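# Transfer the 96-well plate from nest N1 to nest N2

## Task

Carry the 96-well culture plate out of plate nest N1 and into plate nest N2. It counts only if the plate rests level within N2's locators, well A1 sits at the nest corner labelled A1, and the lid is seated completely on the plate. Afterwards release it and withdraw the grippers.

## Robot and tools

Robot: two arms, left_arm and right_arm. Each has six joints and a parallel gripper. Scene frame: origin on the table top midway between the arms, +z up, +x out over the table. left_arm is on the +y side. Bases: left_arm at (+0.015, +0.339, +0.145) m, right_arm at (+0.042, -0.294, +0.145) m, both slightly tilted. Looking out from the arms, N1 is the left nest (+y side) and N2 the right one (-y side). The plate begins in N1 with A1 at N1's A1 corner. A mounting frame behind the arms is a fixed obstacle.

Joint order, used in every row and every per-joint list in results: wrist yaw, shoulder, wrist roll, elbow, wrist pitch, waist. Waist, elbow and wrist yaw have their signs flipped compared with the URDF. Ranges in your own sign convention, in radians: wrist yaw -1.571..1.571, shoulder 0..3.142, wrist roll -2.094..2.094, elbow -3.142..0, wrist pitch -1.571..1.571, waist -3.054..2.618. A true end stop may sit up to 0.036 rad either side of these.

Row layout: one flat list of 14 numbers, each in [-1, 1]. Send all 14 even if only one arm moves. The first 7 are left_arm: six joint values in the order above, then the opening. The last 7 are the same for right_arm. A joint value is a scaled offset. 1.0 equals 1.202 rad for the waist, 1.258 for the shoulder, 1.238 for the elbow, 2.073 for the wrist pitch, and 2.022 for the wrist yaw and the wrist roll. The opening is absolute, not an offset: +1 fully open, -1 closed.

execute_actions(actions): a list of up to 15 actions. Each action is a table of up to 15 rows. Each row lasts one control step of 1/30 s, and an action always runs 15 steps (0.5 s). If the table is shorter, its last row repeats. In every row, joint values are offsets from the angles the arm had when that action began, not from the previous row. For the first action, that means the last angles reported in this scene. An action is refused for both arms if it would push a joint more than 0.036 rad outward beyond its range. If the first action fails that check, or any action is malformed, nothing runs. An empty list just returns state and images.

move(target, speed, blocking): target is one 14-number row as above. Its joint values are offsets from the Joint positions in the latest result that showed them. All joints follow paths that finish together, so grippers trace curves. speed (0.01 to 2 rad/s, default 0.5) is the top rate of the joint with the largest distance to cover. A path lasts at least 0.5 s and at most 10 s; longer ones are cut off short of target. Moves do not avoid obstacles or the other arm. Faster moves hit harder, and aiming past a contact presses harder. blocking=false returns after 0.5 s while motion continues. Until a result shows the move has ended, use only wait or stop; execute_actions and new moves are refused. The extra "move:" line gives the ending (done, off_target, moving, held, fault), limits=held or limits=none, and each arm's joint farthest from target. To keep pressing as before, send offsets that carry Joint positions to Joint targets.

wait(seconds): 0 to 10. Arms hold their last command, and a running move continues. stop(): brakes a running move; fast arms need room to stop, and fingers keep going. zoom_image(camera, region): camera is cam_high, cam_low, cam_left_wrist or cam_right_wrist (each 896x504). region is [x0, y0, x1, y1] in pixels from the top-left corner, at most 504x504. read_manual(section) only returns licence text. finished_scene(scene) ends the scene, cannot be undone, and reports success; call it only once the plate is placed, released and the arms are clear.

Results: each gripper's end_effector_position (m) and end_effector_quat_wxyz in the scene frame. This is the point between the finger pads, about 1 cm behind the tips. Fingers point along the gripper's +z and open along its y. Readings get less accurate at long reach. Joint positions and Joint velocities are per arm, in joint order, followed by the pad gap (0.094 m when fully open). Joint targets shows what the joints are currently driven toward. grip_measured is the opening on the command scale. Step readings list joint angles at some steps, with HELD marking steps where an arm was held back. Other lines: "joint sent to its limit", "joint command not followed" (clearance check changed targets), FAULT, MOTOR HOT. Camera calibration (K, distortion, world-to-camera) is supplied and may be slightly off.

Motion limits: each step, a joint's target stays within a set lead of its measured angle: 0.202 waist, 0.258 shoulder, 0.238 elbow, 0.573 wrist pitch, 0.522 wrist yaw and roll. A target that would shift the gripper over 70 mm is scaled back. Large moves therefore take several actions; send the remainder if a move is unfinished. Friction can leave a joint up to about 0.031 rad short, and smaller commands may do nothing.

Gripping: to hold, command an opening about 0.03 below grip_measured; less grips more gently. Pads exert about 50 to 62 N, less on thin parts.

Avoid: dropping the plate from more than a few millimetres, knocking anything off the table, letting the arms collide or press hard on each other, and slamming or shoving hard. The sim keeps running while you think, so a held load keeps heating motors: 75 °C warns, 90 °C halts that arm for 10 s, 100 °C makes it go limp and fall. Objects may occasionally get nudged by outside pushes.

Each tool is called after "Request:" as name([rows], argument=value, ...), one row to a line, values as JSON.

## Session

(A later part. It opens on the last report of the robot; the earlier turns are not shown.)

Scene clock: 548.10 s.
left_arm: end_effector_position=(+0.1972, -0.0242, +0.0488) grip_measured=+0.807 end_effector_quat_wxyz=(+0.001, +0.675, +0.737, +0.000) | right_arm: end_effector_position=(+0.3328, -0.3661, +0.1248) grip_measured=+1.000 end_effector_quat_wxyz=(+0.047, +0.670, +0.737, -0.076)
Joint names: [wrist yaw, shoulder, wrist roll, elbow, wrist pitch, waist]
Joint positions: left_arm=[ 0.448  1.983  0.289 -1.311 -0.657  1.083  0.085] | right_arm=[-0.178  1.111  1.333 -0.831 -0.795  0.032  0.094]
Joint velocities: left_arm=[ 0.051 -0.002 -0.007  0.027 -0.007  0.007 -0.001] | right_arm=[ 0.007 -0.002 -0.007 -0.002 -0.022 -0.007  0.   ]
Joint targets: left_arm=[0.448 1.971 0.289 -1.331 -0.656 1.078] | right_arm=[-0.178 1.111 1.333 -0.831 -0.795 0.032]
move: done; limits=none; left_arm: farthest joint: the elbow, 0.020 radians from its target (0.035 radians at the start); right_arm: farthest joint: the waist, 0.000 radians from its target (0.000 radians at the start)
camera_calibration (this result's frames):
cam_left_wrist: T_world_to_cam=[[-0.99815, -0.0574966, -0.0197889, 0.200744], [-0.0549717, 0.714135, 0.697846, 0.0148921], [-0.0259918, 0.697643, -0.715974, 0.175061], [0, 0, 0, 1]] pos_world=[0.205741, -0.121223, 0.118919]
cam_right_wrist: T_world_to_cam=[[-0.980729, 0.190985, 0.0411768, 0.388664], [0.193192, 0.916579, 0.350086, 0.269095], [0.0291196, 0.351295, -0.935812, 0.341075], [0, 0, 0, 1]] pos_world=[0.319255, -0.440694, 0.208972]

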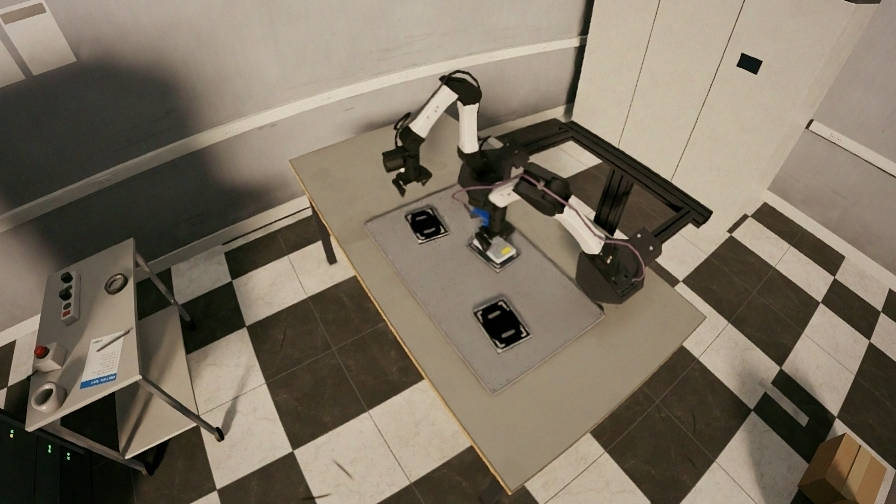

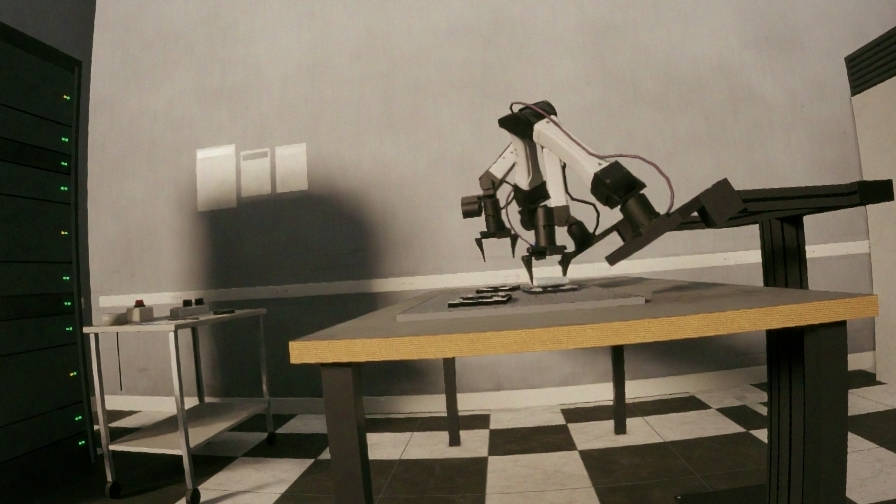

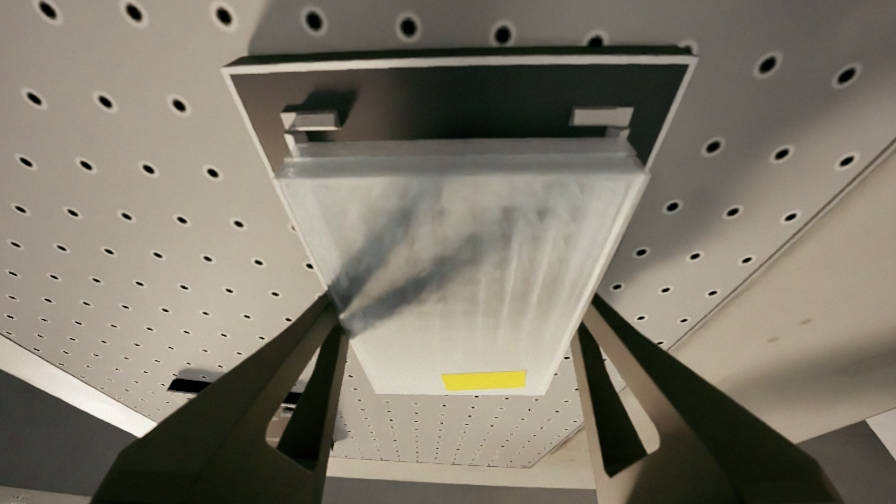

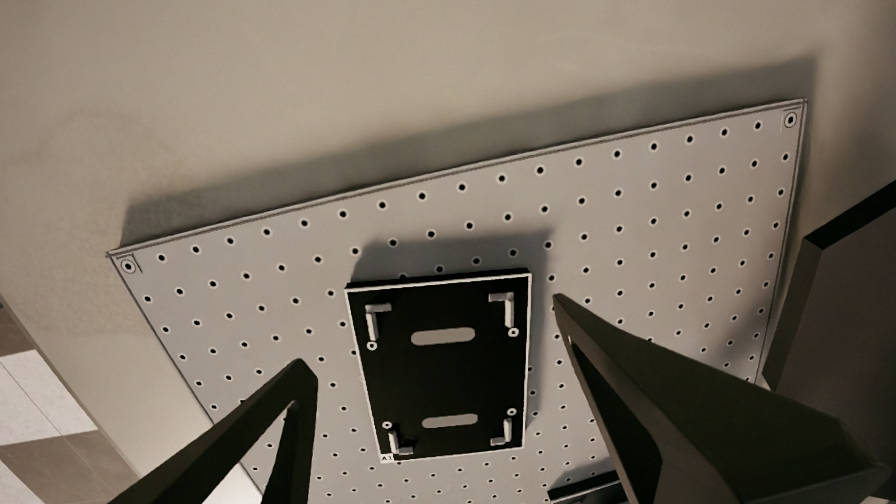

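Request:
move(target=[0,0.031,0,0.023,0.021,-0.012,0.75,0,0,0,0,0,0,1], speed=0.03)

Scene clock: 553.07 s.
left_arm: end_effector_position=(+0.1932, -0.0246, +0.0418) grip_measured=+0.807 end_effector_quat_wxyz=(-0.001, +0.676, +0.737, -0.000) | right_arm: end_effector_position=(+0.3328, -0.3661, +0.1248) grip_measured=+1.000 end_effector_quat_wxyz=(+0.047, +0.670, +0.737, -0.076)
Joint names: [wrist yaw, shoulder, wrist roll, elbow, wrist pitch, waist]
Joint positions: left_arm=[ 0.446  2.001  0.289 -1.303 -0.635  1.083  0.085] | right_arm=[-0.178  1.111  1.333 -0.831 -0.795  0.032  0.094]
Joint velocities: left_arm=[ 0.037 -0.002  0.022  0.007  0.007  0.007  0.001] | right_arm=[-0.007 -0.002 -0.037  0.012  0.022  0.012  0.   ]
Joint targets: left_arm=[0.448 2.023 0.289 -1.282 -0.613 1.069] | right_arm=[-0.178 1.111 1.333 -0.831 -0.795 0.032]
move: off_target (left_arm); limits=none; left_arm: farthest joint: the wrist pitch, 0.022 radians from its target (0.043 radians at the start); right_arm: farthest joint: the waist, 0.000 radians from its target (0.000 radians at the start)
camera_calibration (this result's frames):
cam_left_wrist: T_world_to_cam=[[-0.998293, -0.0559777, -0.016646, 0.196617], [-0.0516318, 0.712788, 0.699476, 0.0191346], [-0.02729, 0.699142, -0.714462, 0.170406], [0, 0, 0, 1]] pos_world=[0.20192, -0.121771, 0.111638]
cam_right_wrist: T_world_to_cam=[[-0.980729, 0.190985, 0.0411768, 0.388664], [0.193192, 0.916579, 0.350086, 0.269095], [0.0291196, 0.351295, -0.935812, 0.341075], [0, 0, 0, 1]] pos_world=[0.319255, -0.440694, 0.208972]

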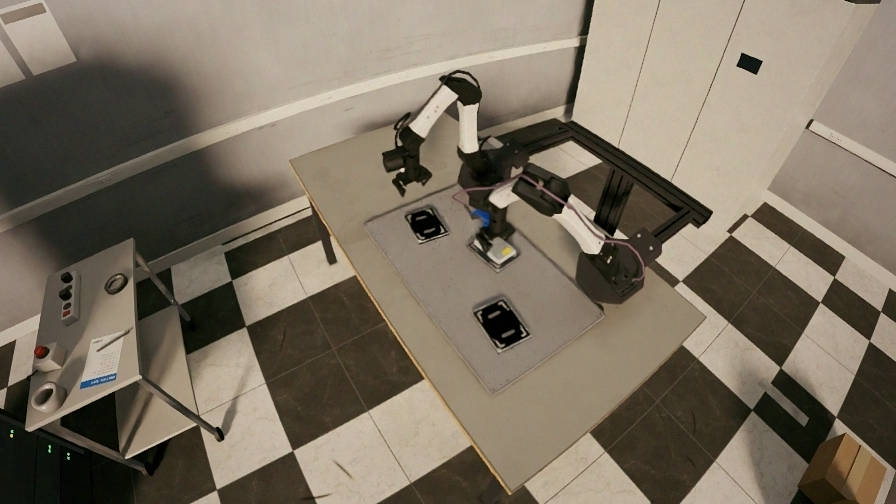

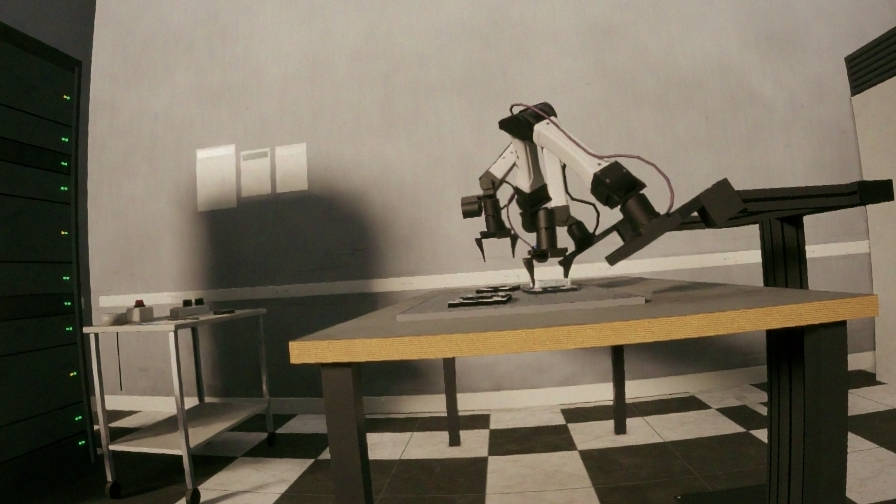

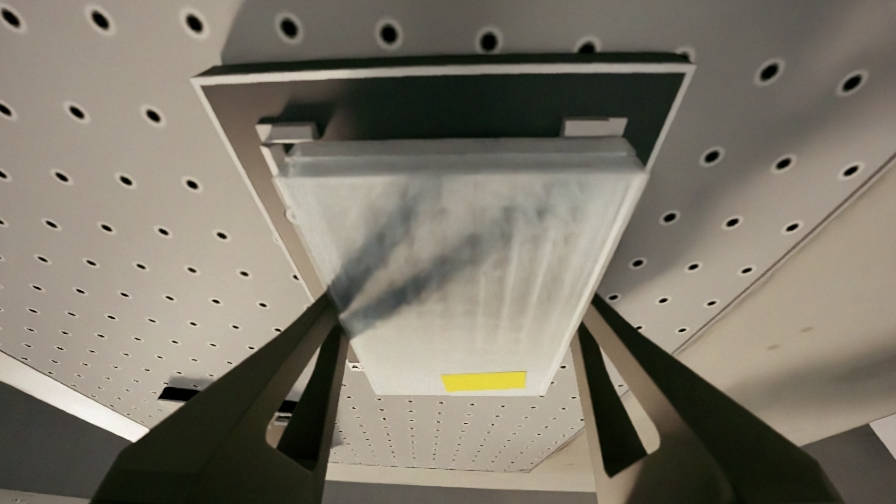

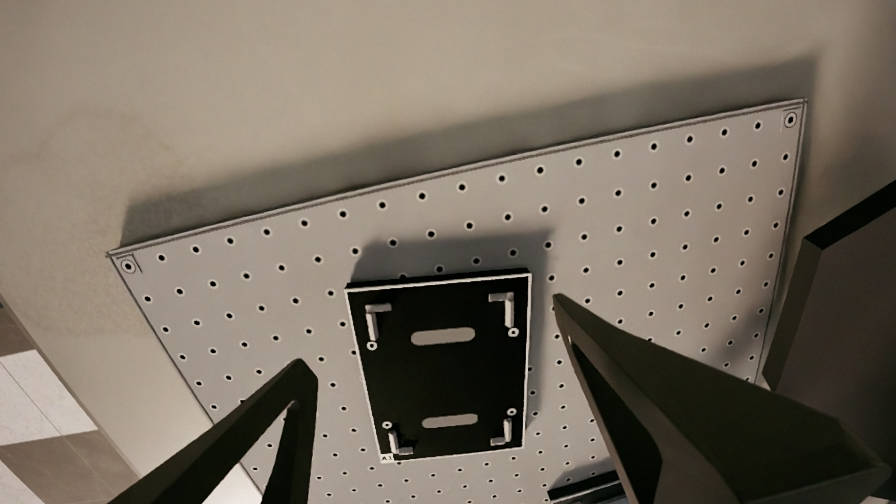

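Request:
move(target=[0,0.008,0,0.004,0.005,-0.021,0.75,0,0,0,0,0,0,1], speed=0.02)

Scene clock: 561.87 s.
left_arm: end_effector_position=(+0.1932, -0.0241, +0.0408) grip_measured=+0.807 end_effector_quat_wxyz=(-0.005, +0.674, +0.738, -0.005) | right_arm: end_effector_position=(+0.3328, -0.3661, +0.1248) grip_measured=+1.000 end_effector_quat_wxyz=(+0.047, +0.670, +0.737, -0.076)
Joint names: [wrist yaw, shoulder, wrist roll, elbow, wrist pitch, waist]
Joint positions: left_arm=[ 0.432  2.001  0.29  -1.303 -0.635  1.076  0.085] | right_arm=[-0.178  1.111  1.333 -0.831 -0.795  0.032  0.094]
Joint velocities: left_arm=[-0.037 -0.017 -0.007  0.002  0.066 -0.002 -0.   ] | right_arm=[-0.037  0.007 -0.037 -0.007 -0.066 -0.012  0.   ]
Joint targets: left_arm=[0.446 2.011 0.288 -1.298 -0.625 1.058] | right_arm=[-0.178 1.111 1.333 -0.831 -0.795 0.032]
move: done; limits=none; left_arm: farthest joint: the waist, 0.019 radians from its target (0.025 radians at the start); right_arm: farthest joint: the waist, 0.000 radians from its target (0.000 radians at the start)
camera_calibration (this result's frames):
cam_left_wrist: T_world_to_cam=[[-0.998155, -0.0605685, -0.00421818, 0.195894], [-0.0462749, 0.713943, 0.698673, 0.0185454], [-0.039306, 0.69758, -0.715428, 0.171667], [0, 0, 0, 1]] pos_world=[0.203139, -0.121127, 0.110685]
cam_right_wrist: T_world_to_cam=[[-0.980729, 0.190985, 0.0411768, 0.388664], [0.193192, 0.916579, 0.350086, 0.269095], [0.0291196, 0.351295, -0.935812, 0.341075], [0, 0, 0, 1]] pos_world=[0.319255, -0.440694, 0.208972]

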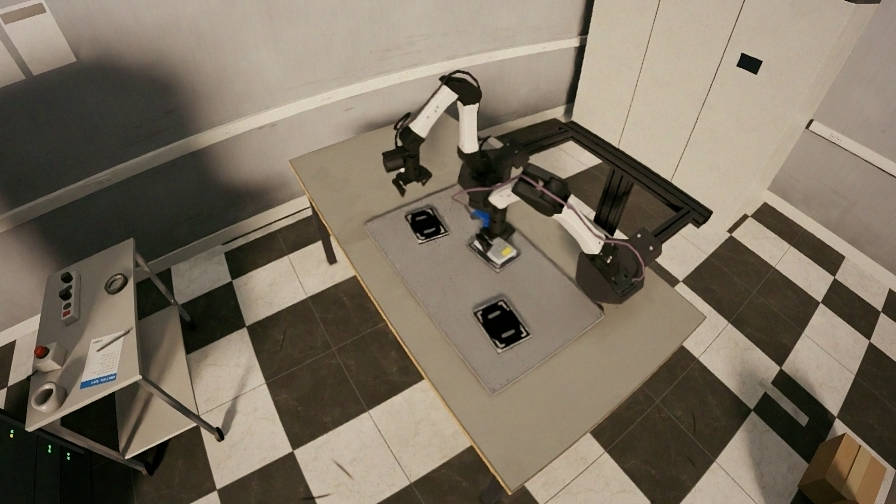

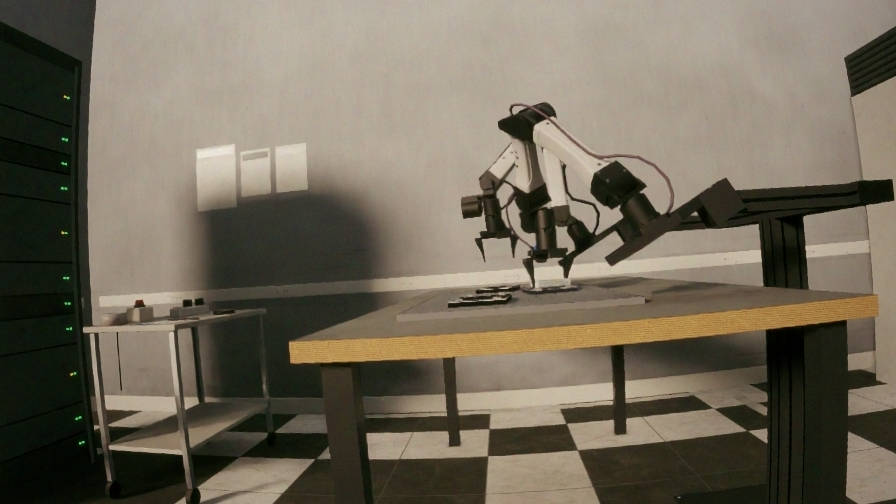

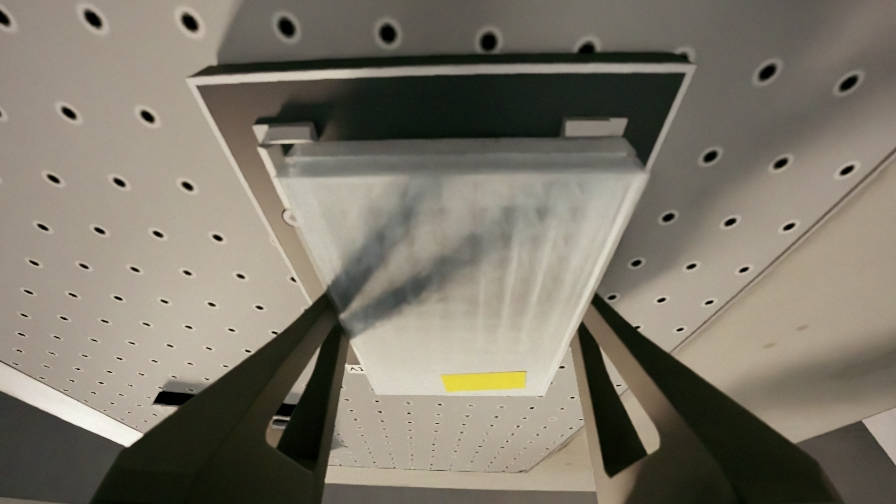

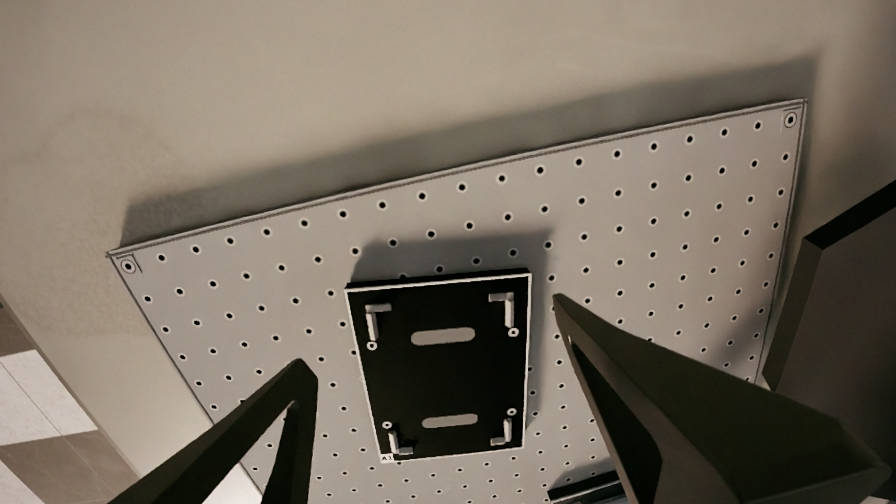

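Request:
move(target=[0.005,-0.032,0,0,-0.014,-0.008,0.75,0,0,0,0,0,0,1], speed=0.05)

Scene clock: 567.27 s.
left_arm: end_effector_position=(+0.1953, -0.0224, +0.0454) grip_measured=+0.807 end_effector_quat_wxyz=(-0.005, +0.675, +0.738, -0.004) | right_arm: end_effector_position=(+0.3328, -0.3661, +0.1248) grip_measured=+1.000 end_effector_quat_wxyz=(+0.047, +0.670, +0.737, -0.076)
Joint names: [wrist yaw, shoulder, wrist roll, elbow, wrist pitch, waist]
Joint positions: left_arm=[ 0.434  1.987  0.29  -1.303 -0.65   1.076  0.085] | right_arm=[-0.178  1.111  1.333 -0.831 -0.795  0.032  0.094]
Joint velocities: left_arm=[ 0.037 -0.007  0.007 -0.017 -0.095  0.012  0.   ] | right_arm=[ 0.007 -0.012  0.022  0.007  0.022 -0.012  0.   ]
Joint targets: left_arm=[0.442 1.961 0.290 -1.303 -0.664 1.067] | right_arm=[-0.178 1.111 1.333 -0.831 -0.795 0.032]
move: off_target (left_arm); limits=none; left_arm: farthest joint: the shoulder, 0.026 radians from its target (0.041 radians at the start); right_arm: farthest joint: the waist, 0.000 radians from its target (0.000 radians at the start)
camera_calibration (this result's frames):
cam_left_wrist: T_world_to_cam=[[-0.998178, -0.060007, -0.00628178, 0.198275], [-0.0472739, 0.713155, 0.69941, 0.0143258], [-0.0374896, 0.698433, -0.714693, 0.173546], [0, 0, 0, 1]] pos_world=[0.205097, -0.119529, 0.115258]
cam_right_wrist: T_world_to_cam=[[-0.980729, 0.190985, 0.0411768, 0.388664], [0.193192, 0.916579, 0.350086, 0.269095], [0.0291196, 0.351295, -0.935812, 0.341075], [0, 0, 0, 1]] pos_world=[0.319255, -0.440694, 0.208972]

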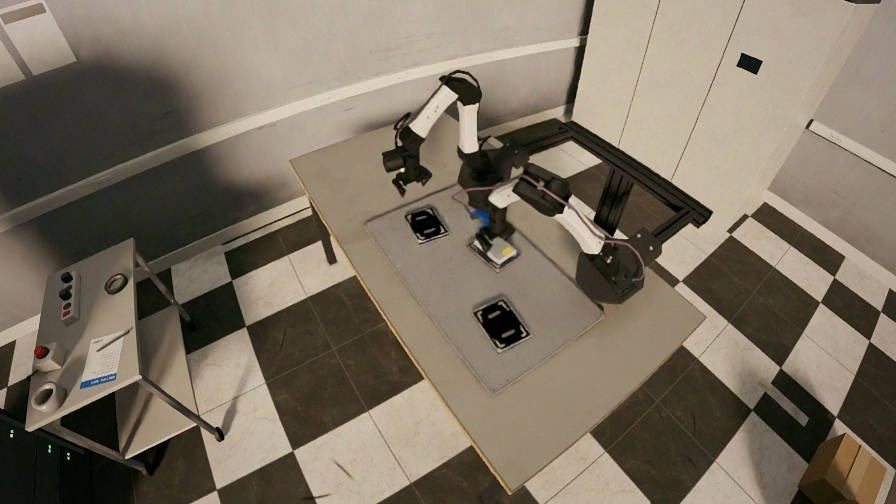

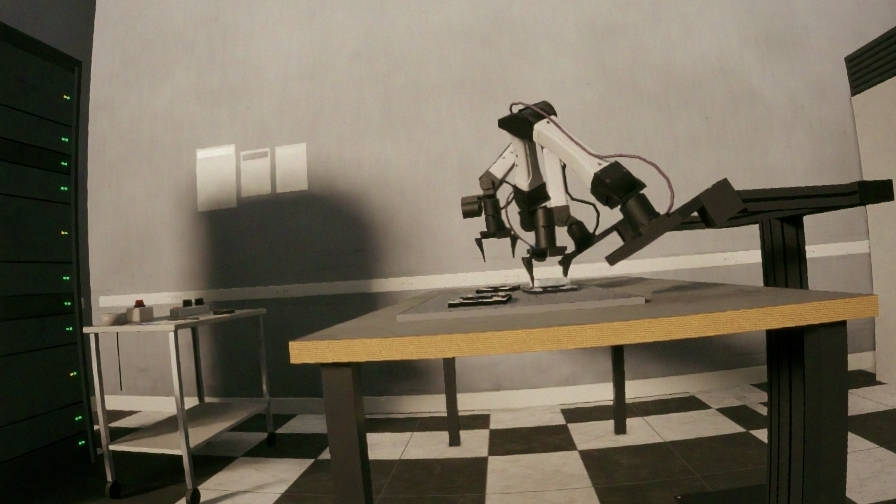

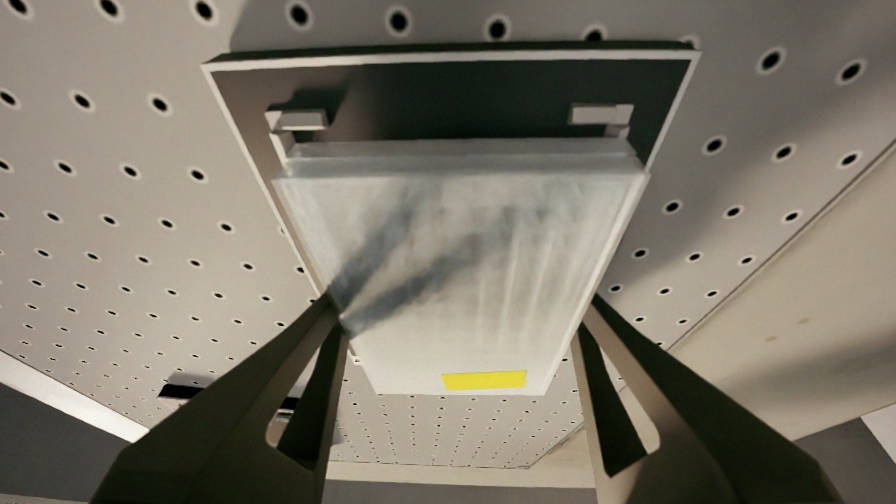

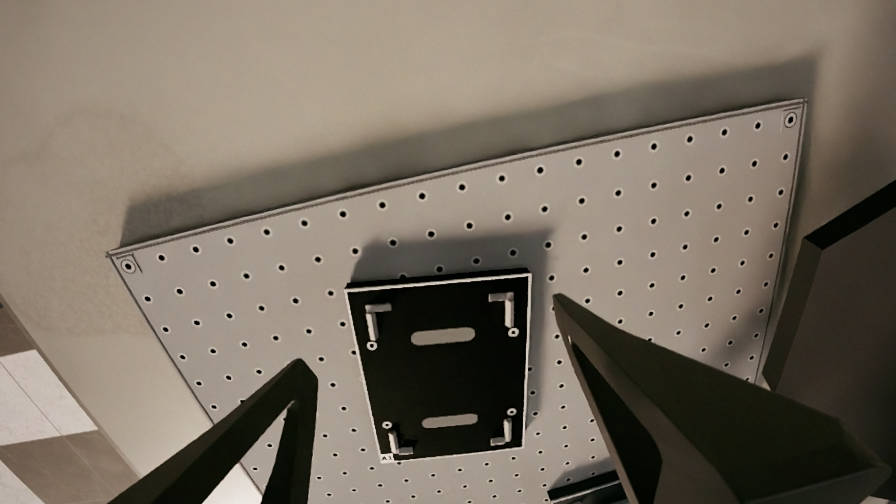

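Request:
move(target=[0.012,-0.015,0,0,0,-0.006,0.75,0,0,0,0,0,0,1], speed=0.04)

Scene clock: 570.73 s.
left_arm: end_effector_position=(+0.1978, -0.0213, +0.0454) grip_measured=+0.807 end_effector_quat_wxyz=(-0.001, +0.675, +0.738, +0.003) | right_arm: end_effector_position=(+0.3328, -0.3661, +0.1248) grip_measured=+1.000 end_effector_quat_wxyz=(+0.047, +0.670, +0.737, -0.076)
Joint names: [wrist yaw, shoulder, wrist roll, elbow, wrist pitch, waist]
Joint positions: left_arm=[ 0.45   1.987  0.29  -1.303 -0.65   1.076  0.085] | right_arm=[-0.178  1.111  1.333 -0.831 -0.795  0.032  0.094]
Joint velocities: left_arm=[ 0.051 -0.017  0.007  0.002 -0.037  0.007 -0.001] | right_arm=[-0.037 -0.022  0.037 -0.002 -0.007  0.007  0.   ]
Joint targets: left_arm=[0.458 1.968 0.290 -1.303 -0.650 1.069] | right_arm=[-0.178 1.111 1.333 -0.831 -0.795 0.032]
move: done; limits=none; left_arm: farthest joint: the shoulder, 0.019 radians from its target (0.019 radians at the start); right_arm: farthest joint: the waist, 0.000 radians from its target (0.000 radians at the start)
camera_calibration (this result's frames):
cam_left_wrist: T_world_to_cam=[[-0.997989, -0.0596771, -0.0213788, 0.201516], [-0.0574445, 0.708776, 0.703091, 0.0154167], [-0.0268056, 0.702905, -0.710779, 0.170668], [0, 0, 0, 1]] pos_world=[0.206571, -0.118864, 0.114776]
cam_right_wrist: T_world_to_cam=[[-0.980729, 0.190985, 0.0411768, 0.388664], [0.193192, 0.916579, 0.350086, 0.269095], [0.0291196, 0.351295, -0.935812, 0.341075], [0, 0, 0, 1]] pos_world=[0.319255, -0.440694, 0.208972]

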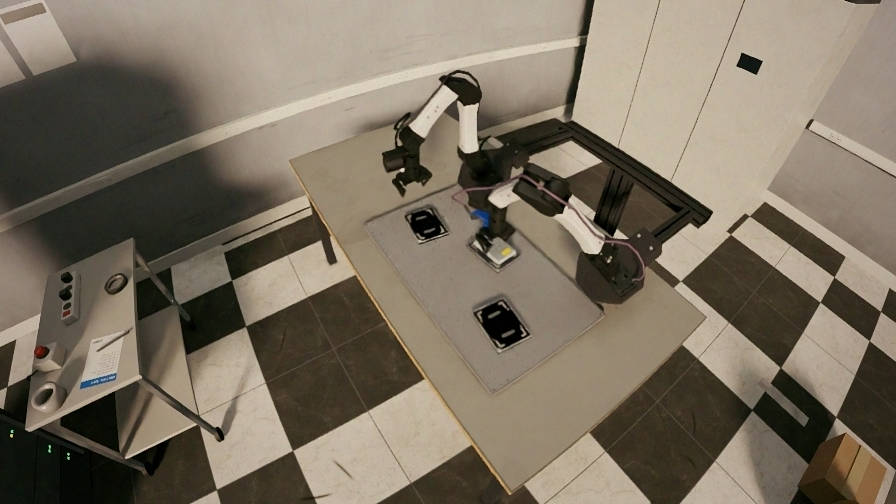

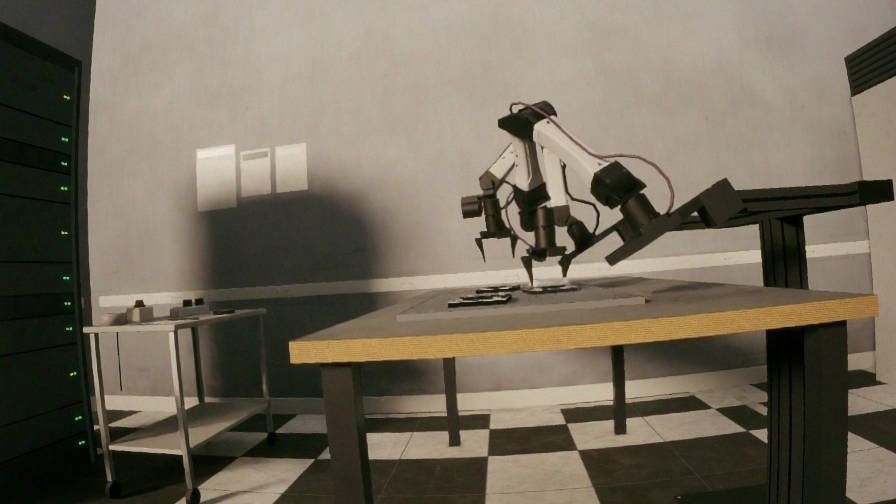

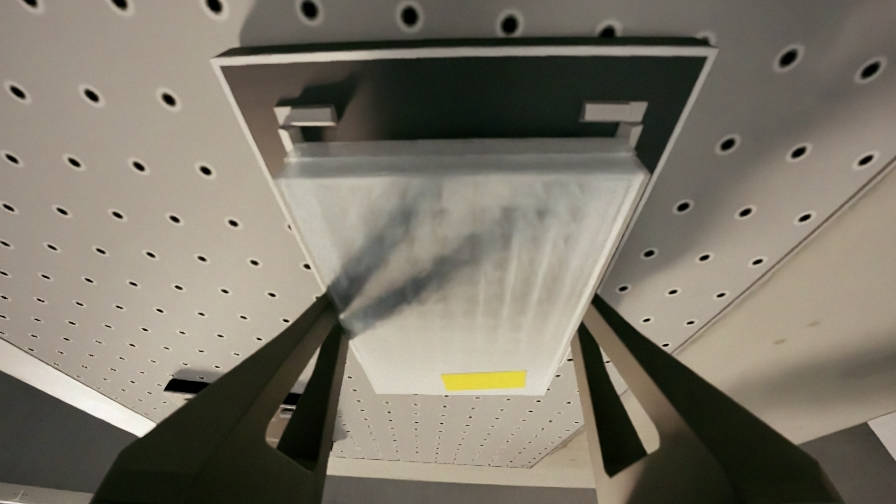

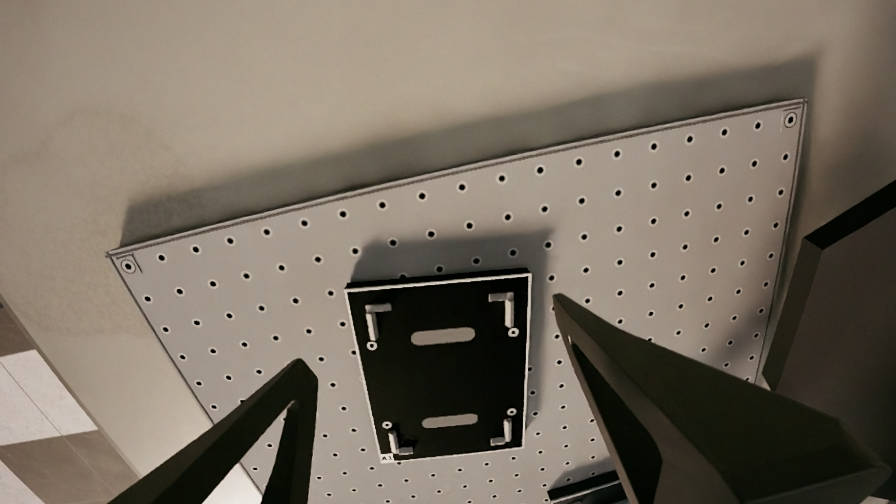

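Request:
move(target=[0,0.03,0,0,0.017,0,0.75,0,0,0,0,0,0,1], speed=0.03)

Scene clock: 574.70 s.
left_arm: end_effector_position=(+0.1974, -0.0232, +0.0394) grip_measured=+0.807 end_effector_quat_wxyz=(+0.002, +0.674, +0.738, +0.007) | right_arm: end_effector_position=(+0.3328, -0.3661, +0.1248) grip_measured=+1.000 end_effector_quat_wxyz=(+0.047, +0.670, +0.737, -0.076)
Joint names: [wrist yaw, shoulder, wrist roll, elbow, wrist pitch, waist]
Joint positions: left_arm=[ 0.46   2.006  0.291 -1.303 -0.629  1.076  0.085] | right_arm=[-0.178  1.111  1.333 -0.831 -0.795  0.032  0.094]
Joint velocities: left_arm=[-0.007 -0.007  0.051  0.012  0.022  0.022  0.   ] | right_arm=[-0.037 -0.002  0.007  0.017 -0.022 -0.017  0.   ]
Joint targets: left_arm=[0.450 2.025 0.290 -1.303 -0.615 1.076] | right_arm=[-0.178 1.111 1.333 -0.831 -0.795 0.032]
move: done; limits=none; left_arm: farthest joint: the shoulder, 0.019 radians from its target (0.038 radians at the start); right_arm: farthest joint: the waist, 0.000 radians from its target (0.000 radians at the start)
camera_calibration (this result's frames):
cam_left_wrist: T_world_to_cam=[[-0.997675, -0.0601559, -0.0320173, 0.201175], [-0.0652521, 0.707847, 0.703346, 0.0224416], [-0.019647, 0.7038, -0.710126, 0.16627], [0, 0, 0, 1]] pos_world=[0.205439, -0.120804, 0.10873]
cam_right_wrist: T_world_to_cam=[[-0.980729, 0.190985, 0.0411768, 0.388664], [0.193192, 0.916579, 0.350086, 0.269095], [0.0291196, 0.351295, -0.935812, 0.341075], [0, 0, 0, 1]] pos_world=[0.319255, -0.440694, 0.208972]

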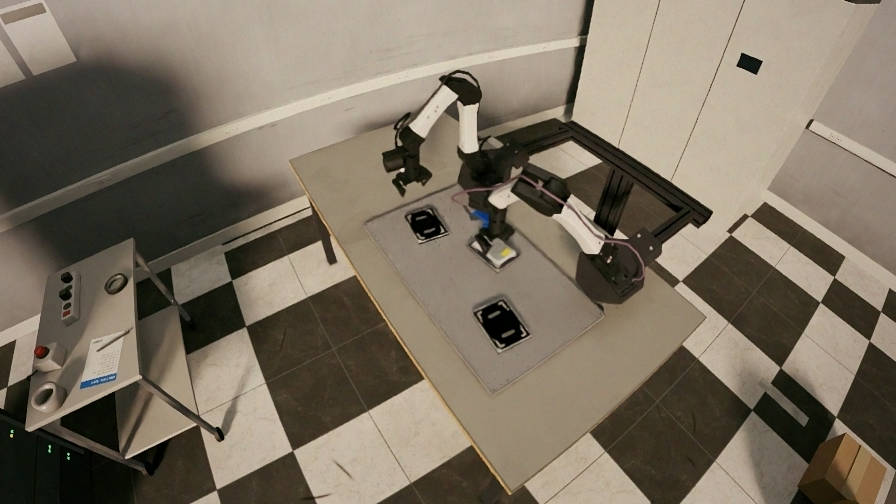

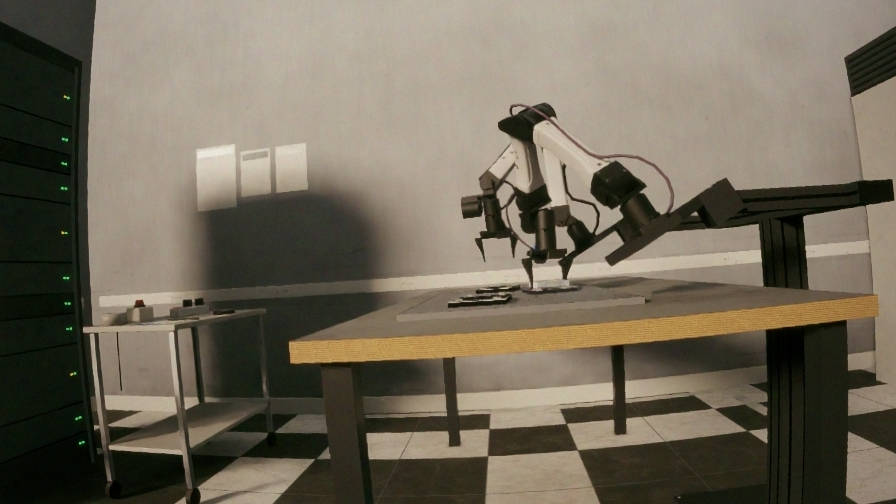

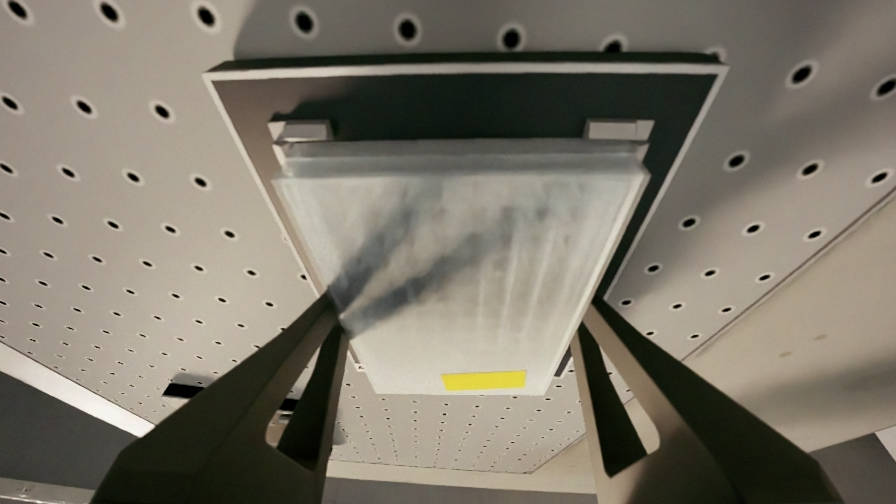

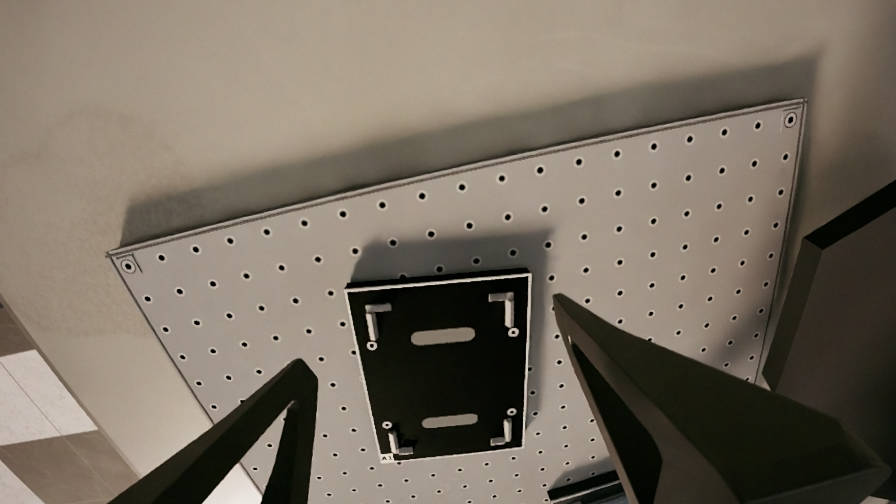

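Request:
move(target=[-0.008,0.02,0,0,0.012,0,0.75,0,0,0,0,0,0,1], speed=0.03)

Scene clock: 577.50 s.
left_arm: end_effector_position=(+0.1975, -0.0232, +0.0394) grip_measured=+0.807 end_effector_quat_wxyz=(+0.002, +0.674, +0.738, +0.007) | right_arm: end_effector_position=(+0.3328, -0.3661, +0.1248) grip_measured=+1.000 end_effector_quat_wxyz=(+0.047, +0.670, +0.737, -0.076)
Joint names: [wrist yaw, shoulder, wrist roll, elbow, wrist pitch, waist]
Joint positions: left_arm=[ 0.461  2.006  0.291 -1.303 -0.628  1.076  0.085] | right_arm=[-0.178  1.111  1.333 -0.831 -0.795  0.032  0.094]
Joint velocities: left_arm=[ 0.037 -0.002 -0.022  0.007 -0.007 -0.017 -0.001] | right_arm=[ 0.022 -0.002  0.022 -0.002 -0.007  0.002  0.   ]
Joint targets: left_arm=[0.444 2.031 0.291 -1.303 -0.604 1.076] | right_arm=[-0.178 1.111 1.333 -0.831 -0.795 0.032]
move: off_target (left_arm); limits=none; left_arm: farthest joint: the shoulder, 0.026 radians from its target (0.026 radians at the start); right_arm: farthest joint: the waist, 0.000 radians from its target (0.000 radians at the start)
camera_calibration (this result's frames):
cam_left_wrist: T_world_to_cam=[[-0.99765, -0.0603248, -0.032488, 0.201275], [-0.0657072, 0.707961, 0.703189, 0.0225858], [-0.0194195, 0.703671, -0.710261, 0.16627], [0, 0, 0, 1]] pos_world=[0.205514, -0.120847, 0.108752]
cam_right_wrist: T_world_to_cam=[[-0.980729, 0.190985, 0.0411768, 0.388664], [0.193192, 0.916579, 0.350086, 0.269095], [0.0291196, 0.351295, -0.935812, 0.341075], [0, 0, 0, 1]] pos_world=[0.319255, -0.440694, 0.208972]

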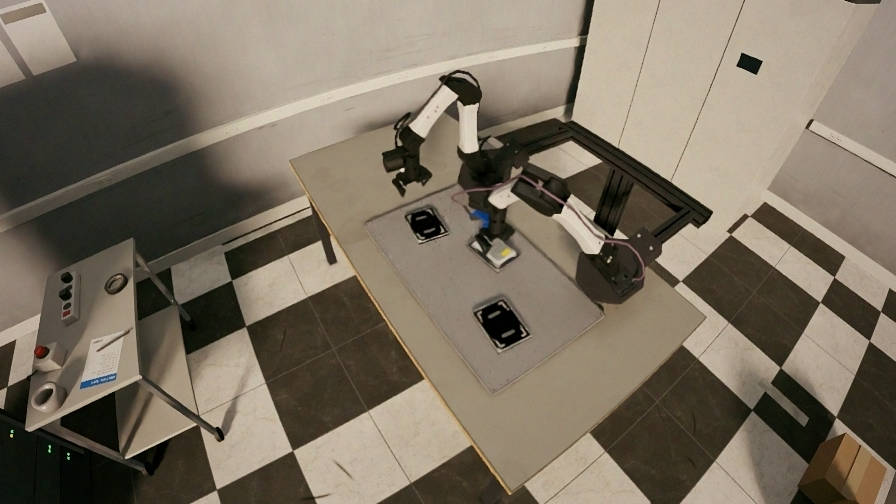

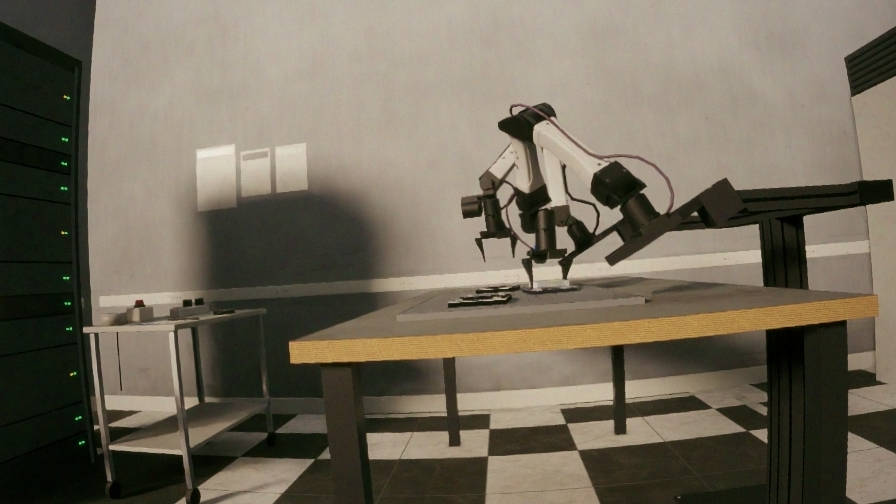

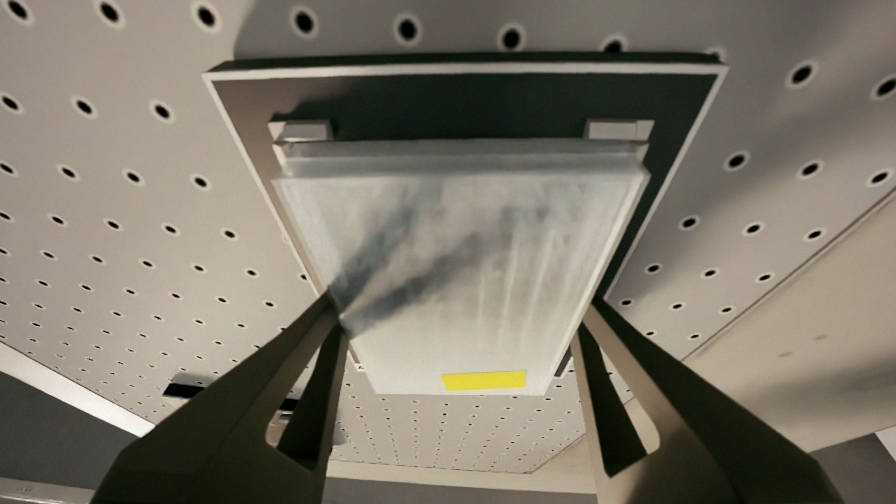

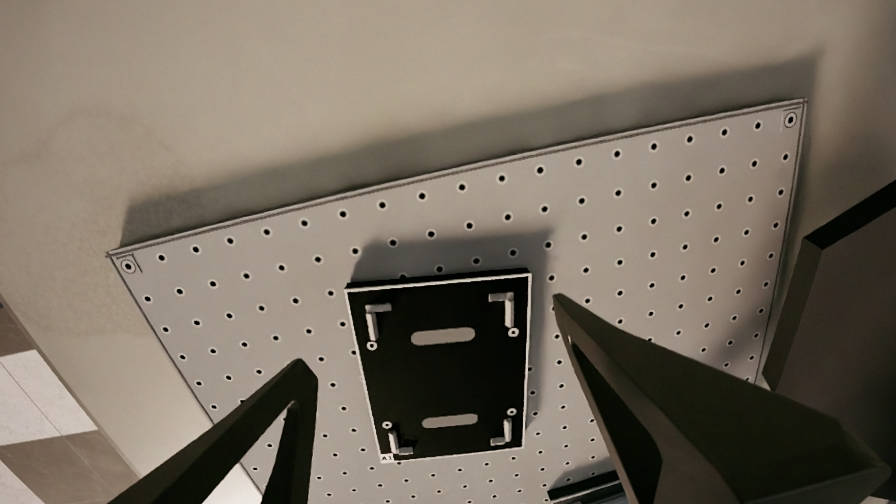

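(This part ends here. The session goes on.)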